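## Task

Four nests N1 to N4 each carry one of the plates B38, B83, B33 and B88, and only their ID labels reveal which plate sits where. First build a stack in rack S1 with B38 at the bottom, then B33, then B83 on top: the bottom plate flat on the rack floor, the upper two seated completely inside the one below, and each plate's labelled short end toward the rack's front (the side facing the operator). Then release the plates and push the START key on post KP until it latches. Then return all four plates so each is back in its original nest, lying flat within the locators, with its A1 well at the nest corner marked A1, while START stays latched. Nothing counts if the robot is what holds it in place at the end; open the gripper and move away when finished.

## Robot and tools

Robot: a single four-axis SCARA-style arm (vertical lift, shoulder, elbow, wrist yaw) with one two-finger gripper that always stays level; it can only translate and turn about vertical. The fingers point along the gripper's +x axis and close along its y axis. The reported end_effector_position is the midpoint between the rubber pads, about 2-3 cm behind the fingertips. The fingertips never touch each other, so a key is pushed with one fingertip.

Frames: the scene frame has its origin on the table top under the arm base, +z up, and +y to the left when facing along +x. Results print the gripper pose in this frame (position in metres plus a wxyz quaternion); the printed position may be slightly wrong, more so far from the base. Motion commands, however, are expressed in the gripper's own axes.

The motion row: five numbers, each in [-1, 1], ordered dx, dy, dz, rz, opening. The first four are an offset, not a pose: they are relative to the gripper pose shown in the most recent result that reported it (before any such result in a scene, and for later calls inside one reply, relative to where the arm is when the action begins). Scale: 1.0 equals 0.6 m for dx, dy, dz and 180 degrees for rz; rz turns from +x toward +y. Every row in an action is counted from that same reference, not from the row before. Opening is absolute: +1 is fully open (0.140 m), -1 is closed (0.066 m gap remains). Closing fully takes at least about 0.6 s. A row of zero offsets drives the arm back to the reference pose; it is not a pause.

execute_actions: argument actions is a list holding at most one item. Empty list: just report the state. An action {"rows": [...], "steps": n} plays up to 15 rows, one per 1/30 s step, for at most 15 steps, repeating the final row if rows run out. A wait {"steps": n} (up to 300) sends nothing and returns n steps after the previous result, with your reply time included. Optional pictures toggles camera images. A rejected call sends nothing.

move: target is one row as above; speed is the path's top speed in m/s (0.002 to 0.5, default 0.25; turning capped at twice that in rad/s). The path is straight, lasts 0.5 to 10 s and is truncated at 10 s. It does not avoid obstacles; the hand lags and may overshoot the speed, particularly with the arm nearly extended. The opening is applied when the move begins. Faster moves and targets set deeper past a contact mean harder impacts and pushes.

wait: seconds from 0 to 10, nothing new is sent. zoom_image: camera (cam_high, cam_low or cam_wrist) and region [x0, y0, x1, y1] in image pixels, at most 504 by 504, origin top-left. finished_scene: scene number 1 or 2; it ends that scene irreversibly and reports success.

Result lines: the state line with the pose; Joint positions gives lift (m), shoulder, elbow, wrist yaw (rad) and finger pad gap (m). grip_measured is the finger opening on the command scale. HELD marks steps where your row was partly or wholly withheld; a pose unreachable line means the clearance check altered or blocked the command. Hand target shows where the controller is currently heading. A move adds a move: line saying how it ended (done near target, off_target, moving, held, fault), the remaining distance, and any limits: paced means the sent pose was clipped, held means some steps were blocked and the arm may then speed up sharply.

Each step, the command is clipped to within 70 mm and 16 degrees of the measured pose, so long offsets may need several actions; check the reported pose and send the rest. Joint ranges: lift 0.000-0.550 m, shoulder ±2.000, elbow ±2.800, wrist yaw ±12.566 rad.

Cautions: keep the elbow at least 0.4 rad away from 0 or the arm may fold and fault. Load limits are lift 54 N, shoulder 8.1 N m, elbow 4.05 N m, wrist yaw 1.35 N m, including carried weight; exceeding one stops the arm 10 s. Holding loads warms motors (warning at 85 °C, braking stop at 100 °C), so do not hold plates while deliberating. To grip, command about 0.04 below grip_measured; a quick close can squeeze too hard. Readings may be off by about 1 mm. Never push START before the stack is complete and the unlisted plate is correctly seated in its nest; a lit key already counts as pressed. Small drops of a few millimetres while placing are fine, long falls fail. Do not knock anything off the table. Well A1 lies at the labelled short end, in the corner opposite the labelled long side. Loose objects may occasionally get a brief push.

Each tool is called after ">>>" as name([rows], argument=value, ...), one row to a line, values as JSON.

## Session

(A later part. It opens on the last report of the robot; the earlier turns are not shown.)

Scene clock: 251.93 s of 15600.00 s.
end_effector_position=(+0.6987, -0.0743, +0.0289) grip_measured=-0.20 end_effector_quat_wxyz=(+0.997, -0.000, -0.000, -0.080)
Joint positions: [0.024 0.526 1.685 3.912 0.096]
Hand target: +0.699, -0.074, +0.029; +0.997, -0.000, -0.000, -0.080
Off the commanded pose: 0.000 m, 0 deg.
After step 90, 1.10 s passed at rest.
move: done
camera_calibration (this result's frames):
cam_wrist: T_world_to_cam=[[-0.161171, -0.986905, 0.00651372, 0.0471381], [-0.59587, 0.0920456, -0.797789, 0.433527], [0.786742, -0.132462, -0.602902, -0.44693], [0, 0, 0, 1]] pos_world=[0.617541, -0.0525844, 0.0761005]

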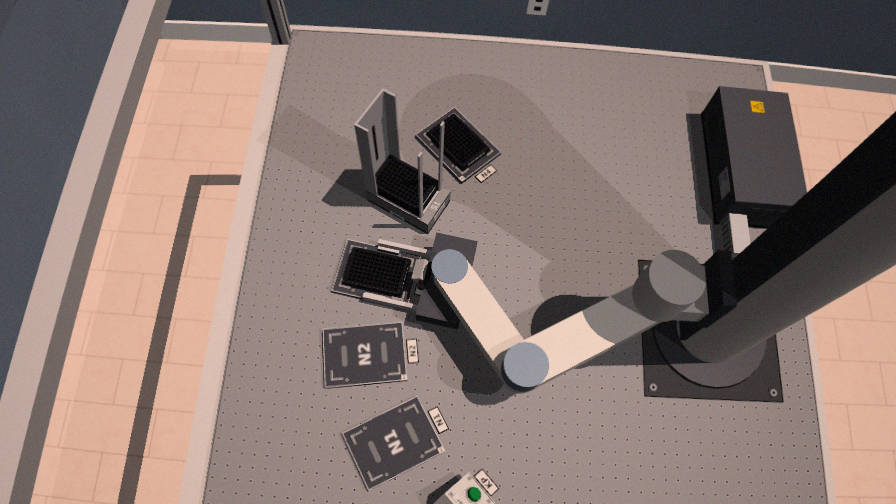

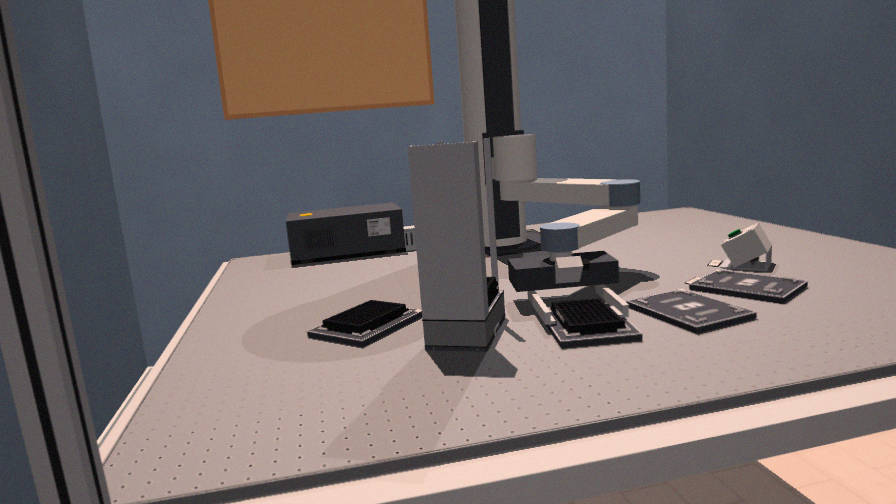

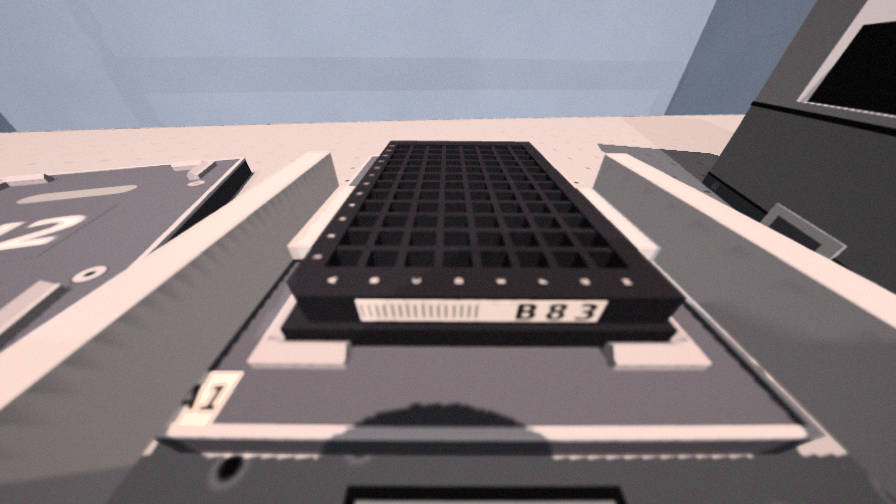

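>>> move(target=[0,0.0027,0,0,-0.4], speed=0.02)

>>> move(target=[0,0,0,0,-0.6])

>>> move(target=[0,0,0.51,0,-0.6])

>>> move(target=[-0.0202,-0.309,0,-0.101,-0.6], speed=0.15)

Scene clock: 257.00 s of 15600.00 s.
end_effector_position=(+0.6989, -0.0728, +0.0289) grip_measured=-0.40 end_effector_quat_wxyz=(+0.997, -0.000, -0.000, -0.080)
Joint positions: [0.024 0.53  1.685 3.908 0.088]
Hand target: +0.699, -0.073, +0.029; +0.997, -0.000, -0.000, -0.080
Off the commanded pose: 0.000 m, 0 deg.
After step 90, 1.37 s passed at rest.
move: done
camera_calibration (this result's frames):
cam_wrist: T_world_to_cam=[[-0.161188, -0.986902, 0.00651372, 0.0486928], [-0.595868, 0.0920561, -0.797789, 0.433525], [0.78674, -0.132475, -0.602902, -0.44691], [0, 0, 0, 1]] pos_world=[0.617774, -0.0510581, 0.0761015]

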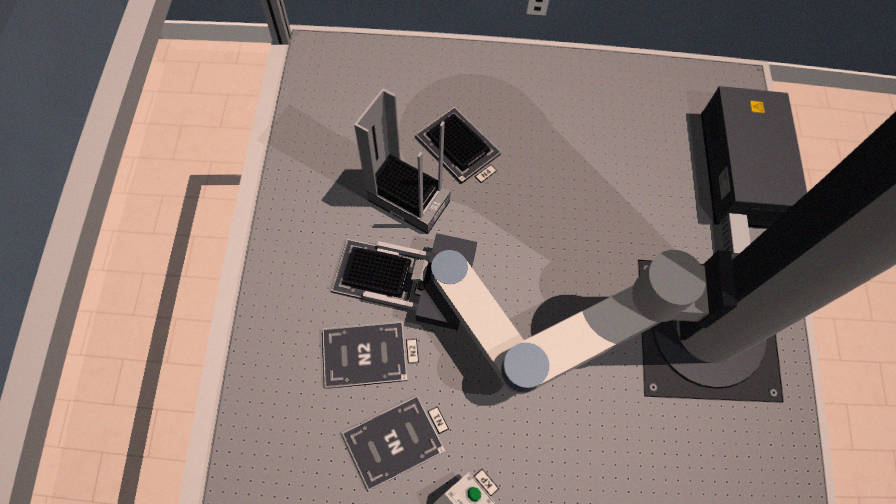

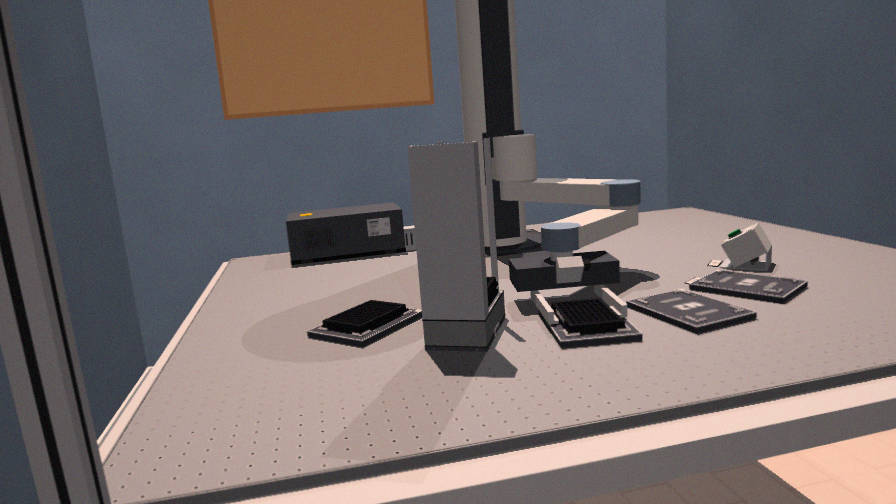

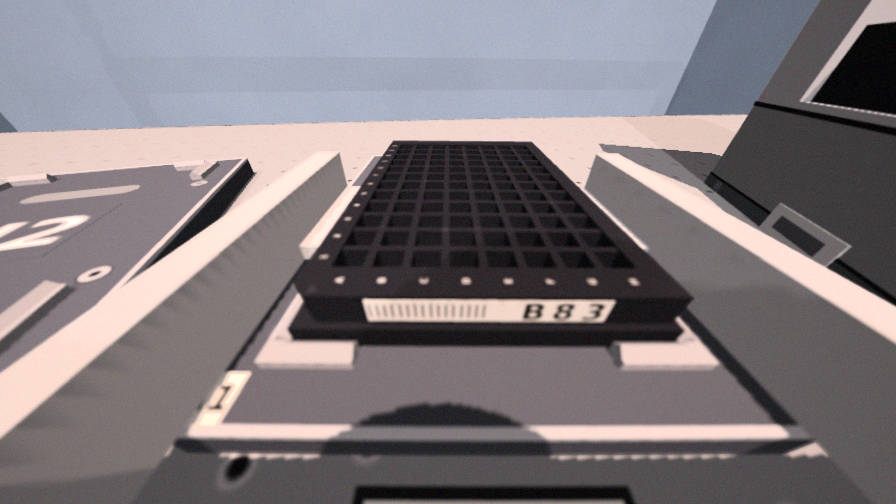

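Scene clock: 257.50 s of 15600.00 s.
end_effector_position=(+0.6989, -0.0728, +0.0289) grip_measured=-0.48 end_effector_quat_wxyz=(+0.997, -0.000, -0.000, -0.080)
Joint positions: [0.024 0.53  1.685 3.908 0.085]
Hand target: +0.699, -0.073, +0.029; +0.997, -0.000, -0.000, -0.080
Off the commanded pose: 0.000 m, 0 deg.
move: done
camera_calibration (this result's frames):
cam_wrist: T_world_to_cam=[[-0.16119, -0.986902, 0.00651372, 0.0486903], [-0.595868, 0.0920574, -0.797789, 0.433524], [0.786739, -0.132477, -0.602902, -0.446909], [0, 0, 0, 1]] pos_world=[0.617773, -0.0510618, 0.0761015]

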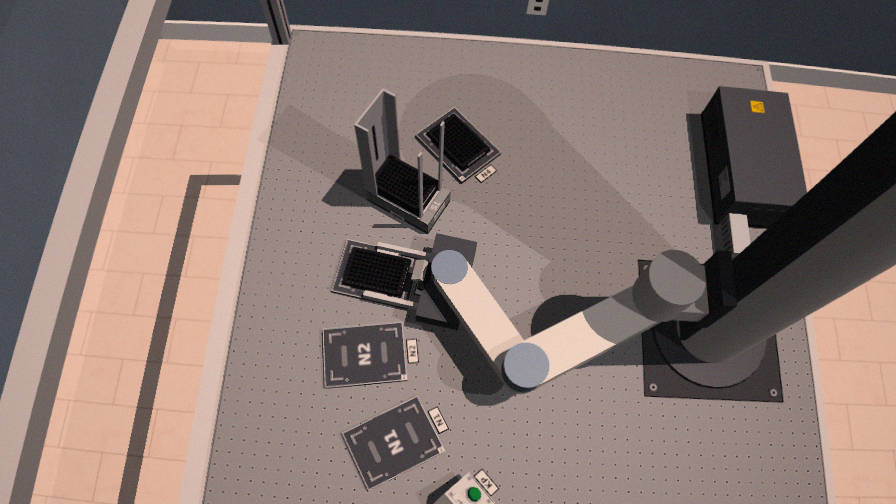

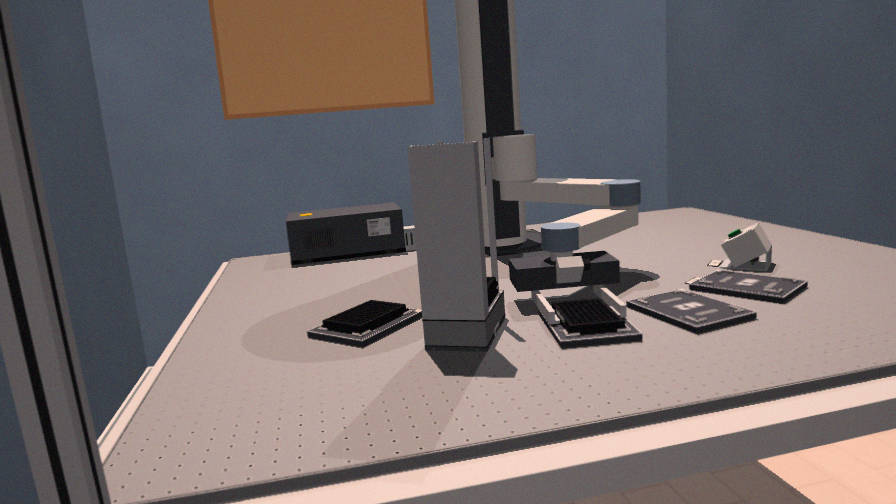

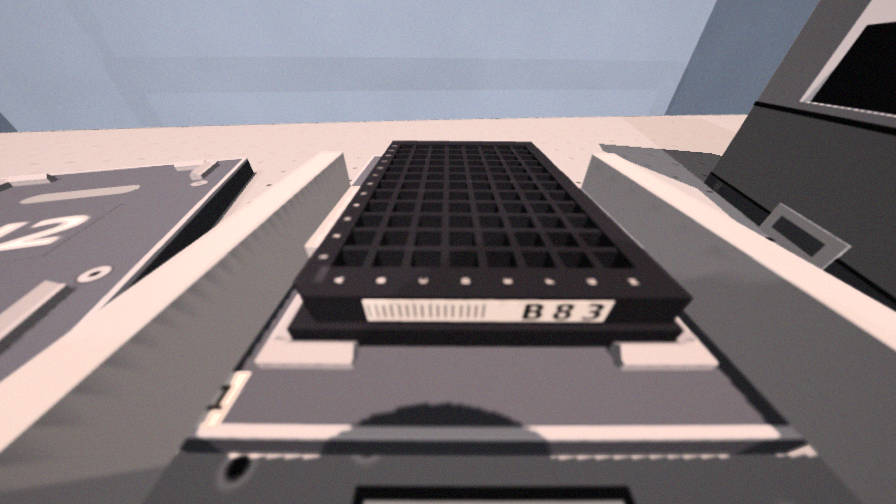

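Scene clock: 259.13 s of 15600.00 s.
end_effector_position=(+0.6989, -0.0728, +0.3350) grip_measured=-0.48 end_effector_quat_wxyz=(+0.997, -0.000, -0.000, -0.080)
Joint positions: [0.33  0.53  1.685 3.908 0.085]
Hand target: +0.699, -0.073, +0.335; +0.997, -0.000, -0.000, -0.080
Off the commanded pose: 0.000 m, 0 deg.
move: done
camera_calibration (this result's frames):
cam_wrist: T_world_to_cam=[[-0.161166, -0.986906, 0.00651372, 0.0466849], [-0.59587, 0.0920425, -0.797789, 0.677695], [0.786743, -0.132458, -0.602902, -0.262393], [0, 0, 0, 1]] pos_world=[0.617778, -0.0510592, 0.382156]

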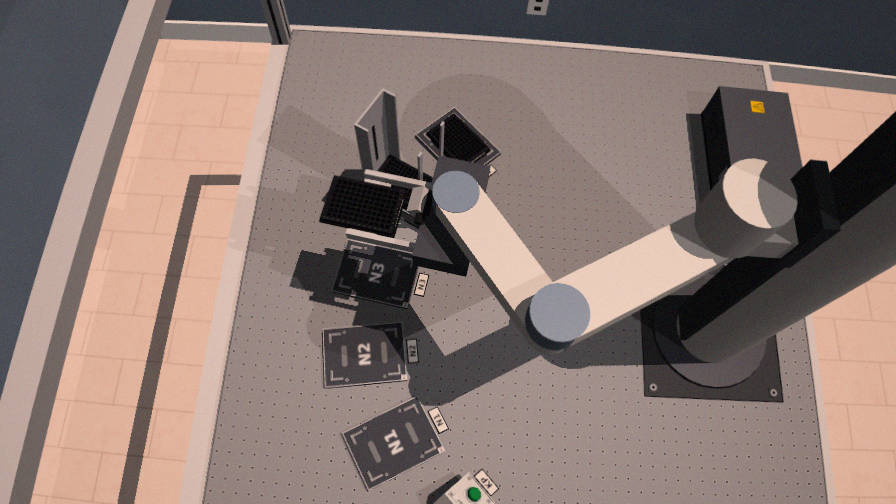

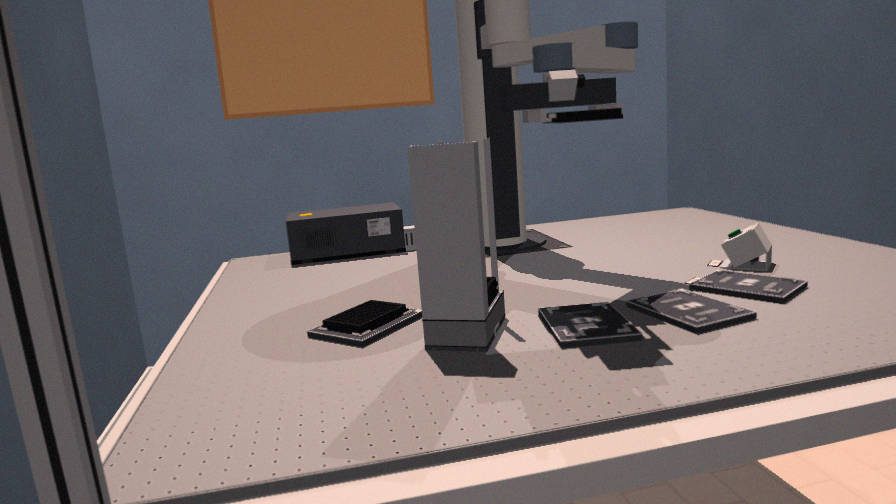

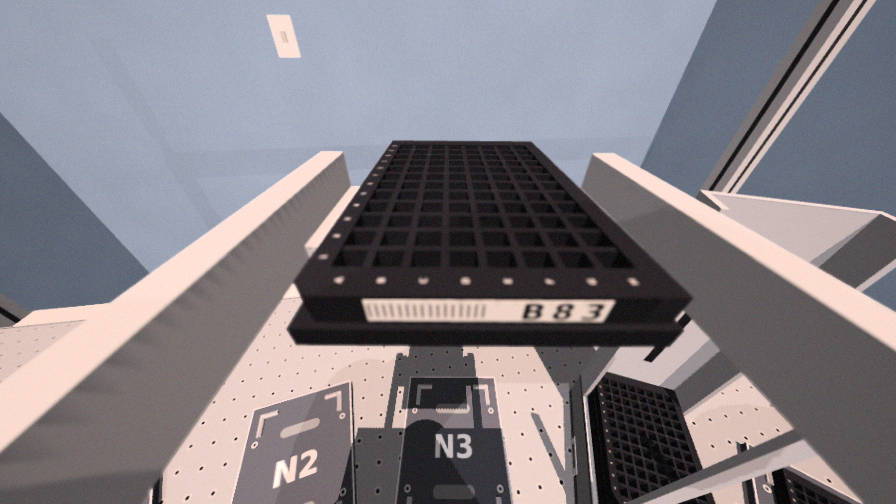

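Scene clock: 260.70 s of 15600.00 s.
end_effector_position=(+0.6572, -0.2540, +0.3350) grip_measured=-0.48 end_effector_quat_wxyz=(+0.972, -0.000, -0.000, -0.237)
Joint positions: [0.33  0.131 1.781 3.893 0.085]
Hand target: +0.657, -0.254, +0.335; +0.972, -0.000, -0.000, -0.237
Off the commanded pose: 0.000 m, 0 deg.
move: done
camera_calibration (this result's frames):
cam_wrist: T_world_to_cam=[[-0.461296, -0.887222, 0.00651372, 0.0836938], [-0.537328, 0.273517, -0.797789, 0.677152], [0.706034, -0.371517, -0.602902, -0.261275], [0, 0, 0, 1]] pos_world=[0.586929, -0.208026, 0.382156]

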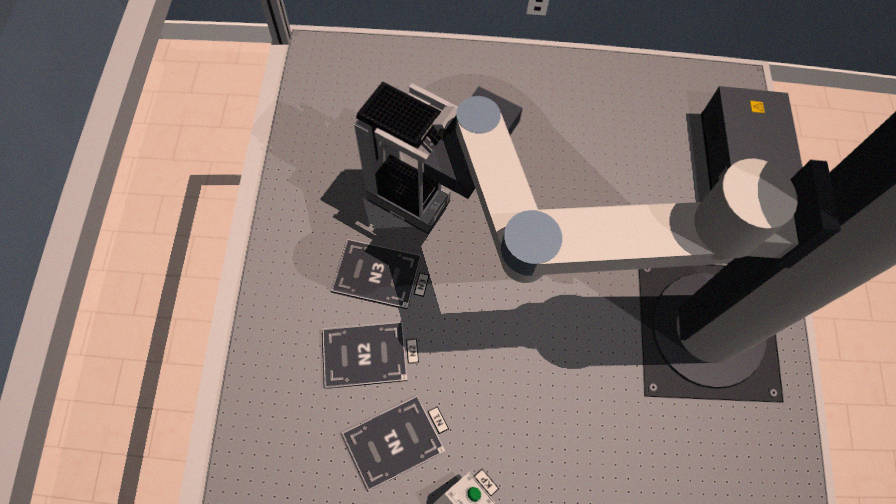

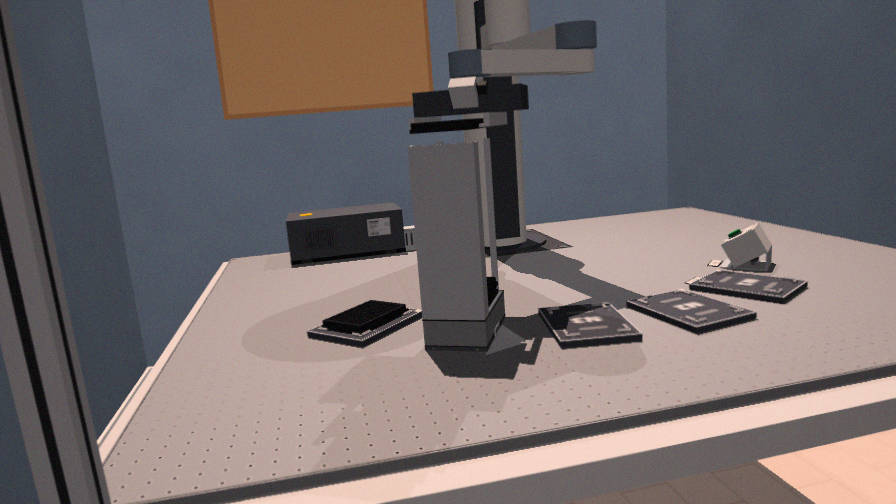

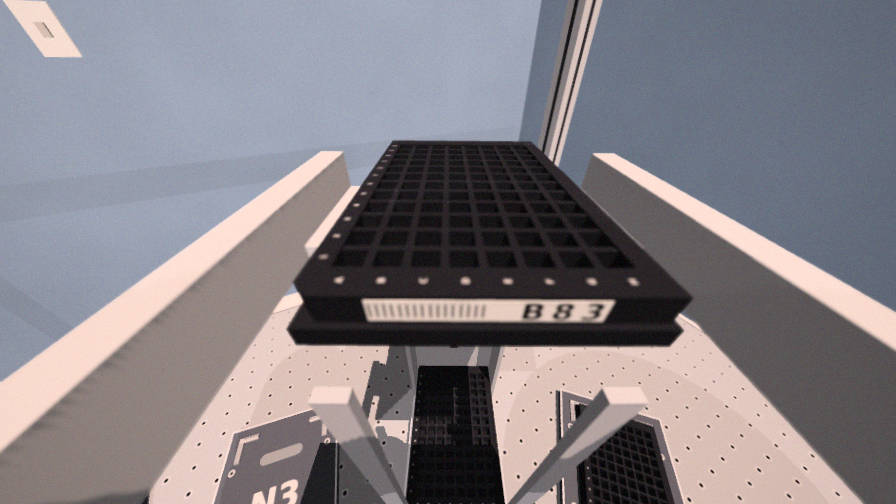

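>>> move(target=[0,0,-0.034,0,-0.6], speed=0.02)

Scene clock: 263.57 s of 15600.00 s.
end_effector_position=(+0.6571, -0.2540, +0.3146) grip_measured=-0.48 end_effector_quat_wxyz=(+0.972, -0.000, -0.000, -0.237)
Joint positions: [0.31  0.131 1.781 3.893 0.085]
Hand target: +0.657, -0.254, +0.315; +0.972, -0.000, -0.000, -0.237
Off the commanded pose: 0.000 m, 0 deg.
move: done
camera_calibration (this result's frames):
cam_wrist: T_world_to_cam=[[-0.46137, -0.887184, 0.00651372, 0.0838437], [-0.537305, 0.273562, -0.797789, 0.660914], [0.706003, -0.371575, -0.602902, -0.273496], [0, 0, 0, 1]] pos_world=[0.586885, -0.208041, 0.361832]

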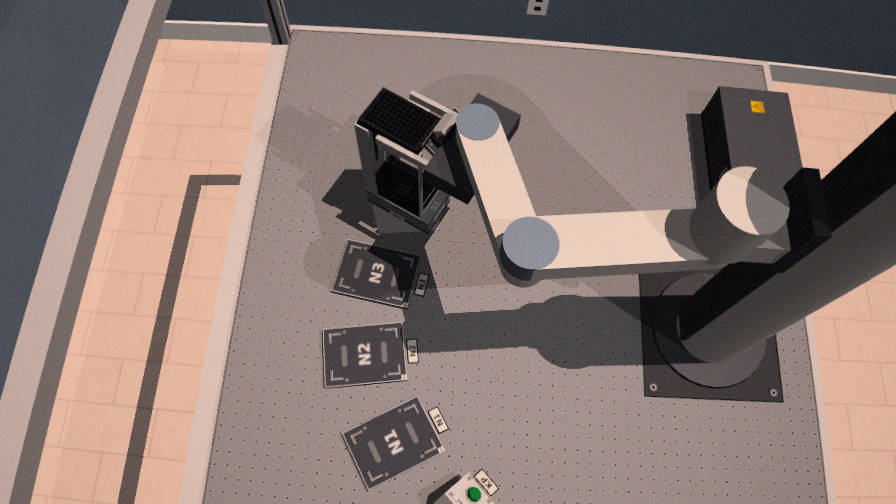

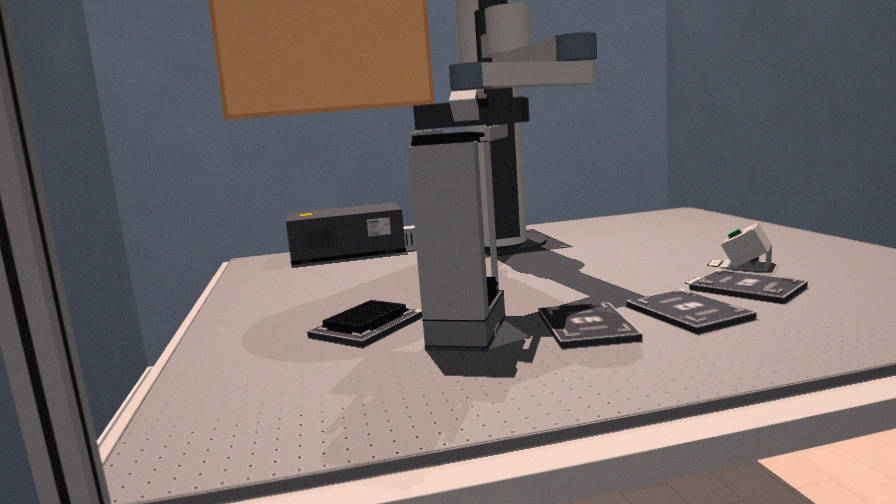

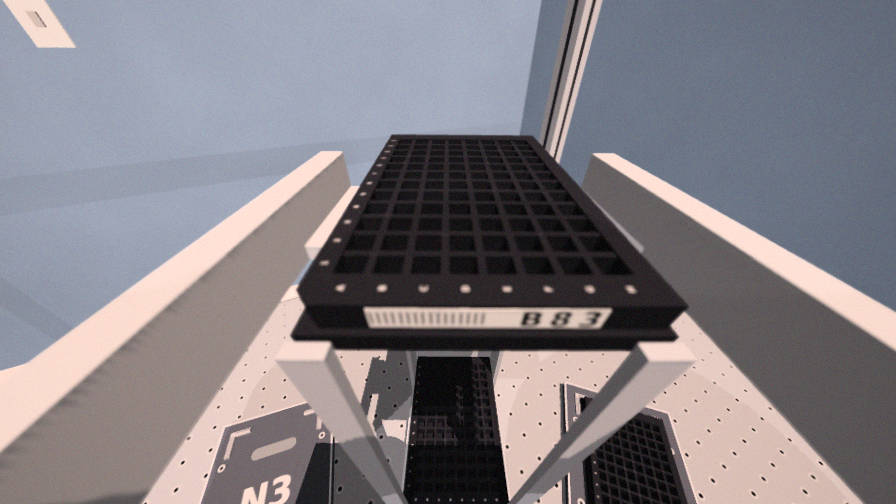

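>>> move(target=[-0.003,0,0.001,0,-0.6], speed=0.005)

>>> move(target=[0,0,-0.006,0,-0.6], speed=0.005)

Scene clock: 267.10 s of 15600.00 s.
end_effector_position=(+0.6558, -0.2533, +0.3151) grip_measured=-0.48 end_effector_quat_wxyz=(+0.972, -0.000, -0.000, -0.237)
Joint positions: [0.31  0.135 1.771 3.898 0.085]
Hand target: +0.656, -0.253, +0.315; +0.972, -0.000, -0.000, -0.237
Off the commanded pose: 0.000 m, 0 deg.
move: done
camera_calibration (this result's frames):
cam_wrist: T_world_to_cam=[[-0.461146, -0.8873, 0.00651372, 0.0836992], [-0.537374, 0.273426, -0.797789, 0.660393], [0.706097, -0.371397, -0.602902, -0.271998], [0, 0, 0, 1]] pos_world=[0.585533, -0.207322, 0.362321]

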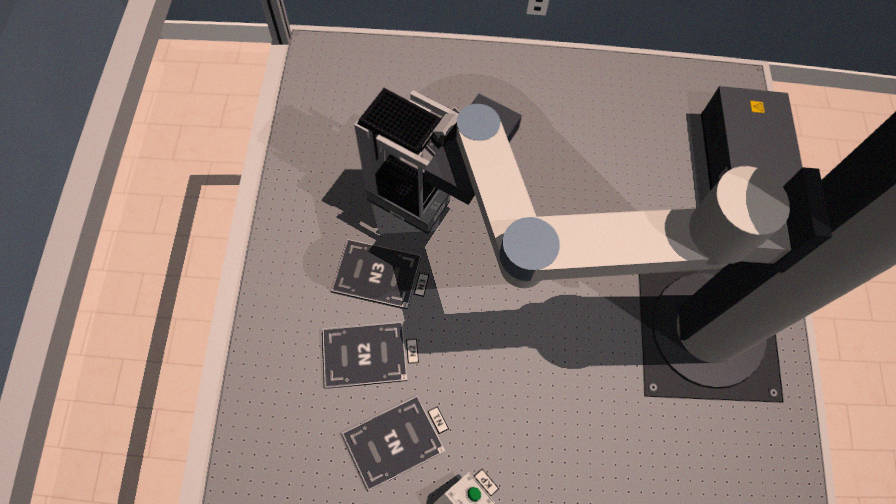

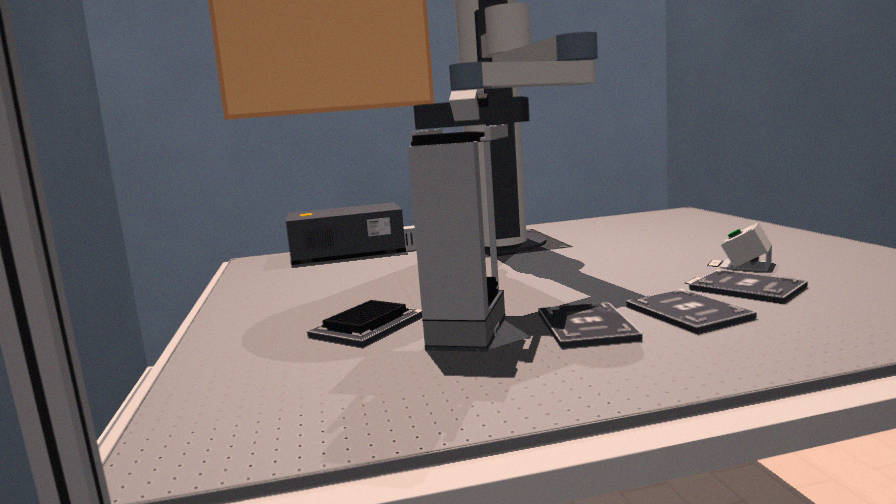

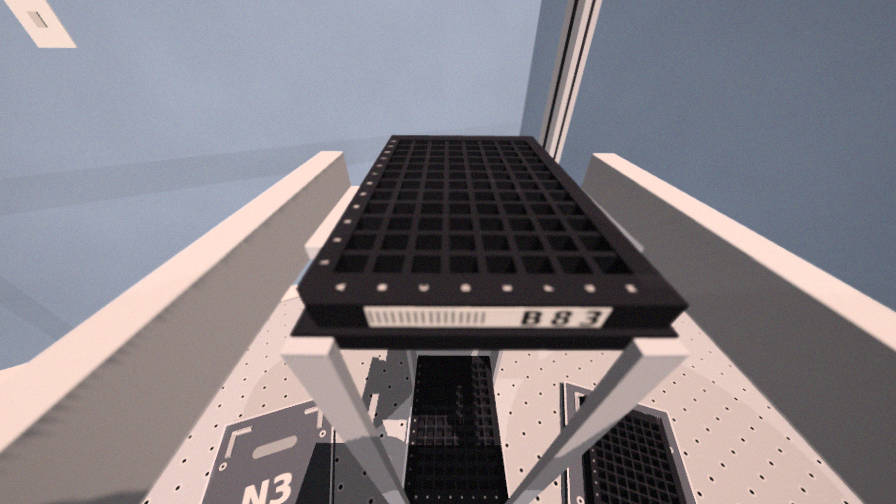

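Scene clock: 268.03 s of 15600.00 s.
end_effector_position=(+0.6560, -0.2532, +0.3116) grip_measured=-0.48 end_effector_quat_wxyz=(+0.972, -0.000, -0.000, -0.237)
Joint positions: [0.307 0.135 1.772 3.898 0.085]
Hand target: +0.656, -0.253, +0.312; +0.972, -0.000, -0.000, -0.237
Off the commanded pose: 0.000 m, 0 deg.
move: done
camera_calibration (this result's frames):
cam_wrist: T_world_to_cam=[[-0.460524, -0.887624, 0.00651372, 0.0834214], [-0.537566, 0.27305, -0.797789, 0.657687], [0.706357, -0.370902, -0.602902, -0.274294], [0, 0, 0, 1]] pos_world=[0.585717, -0.20727, 0.35878]

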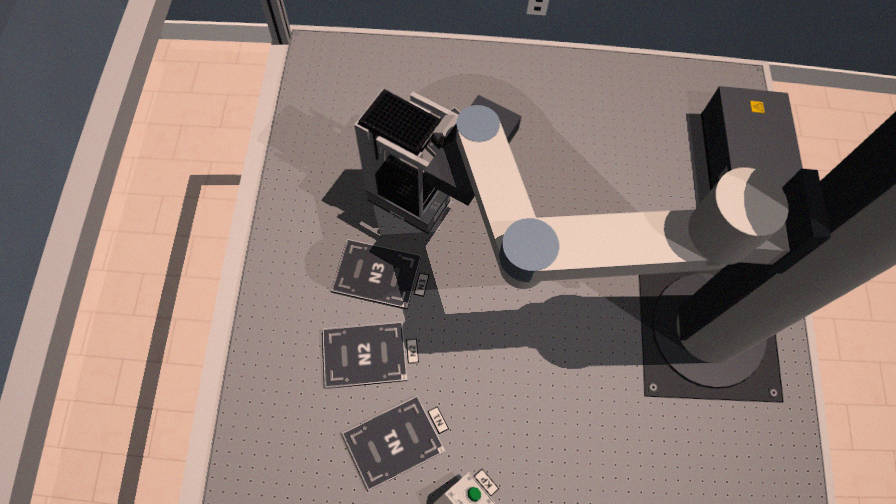

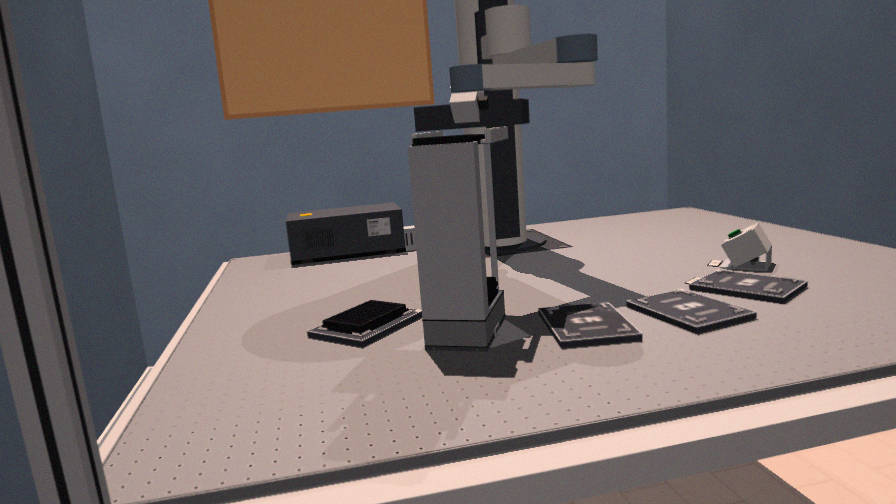

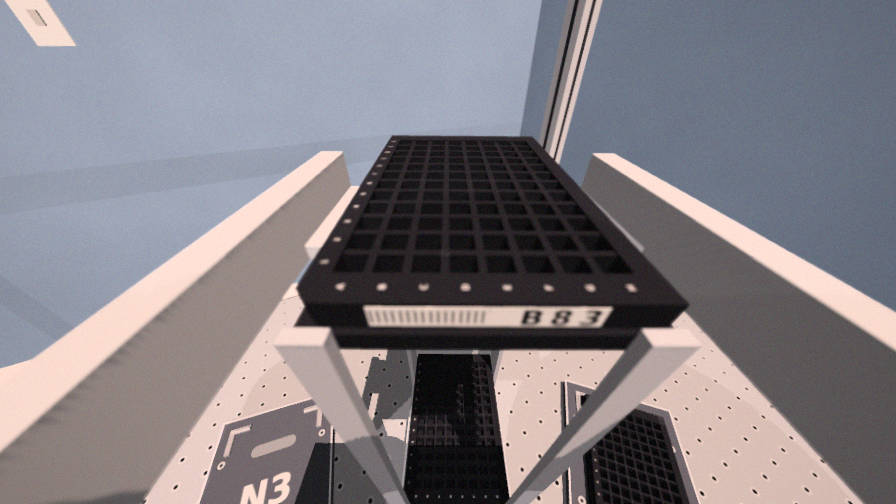

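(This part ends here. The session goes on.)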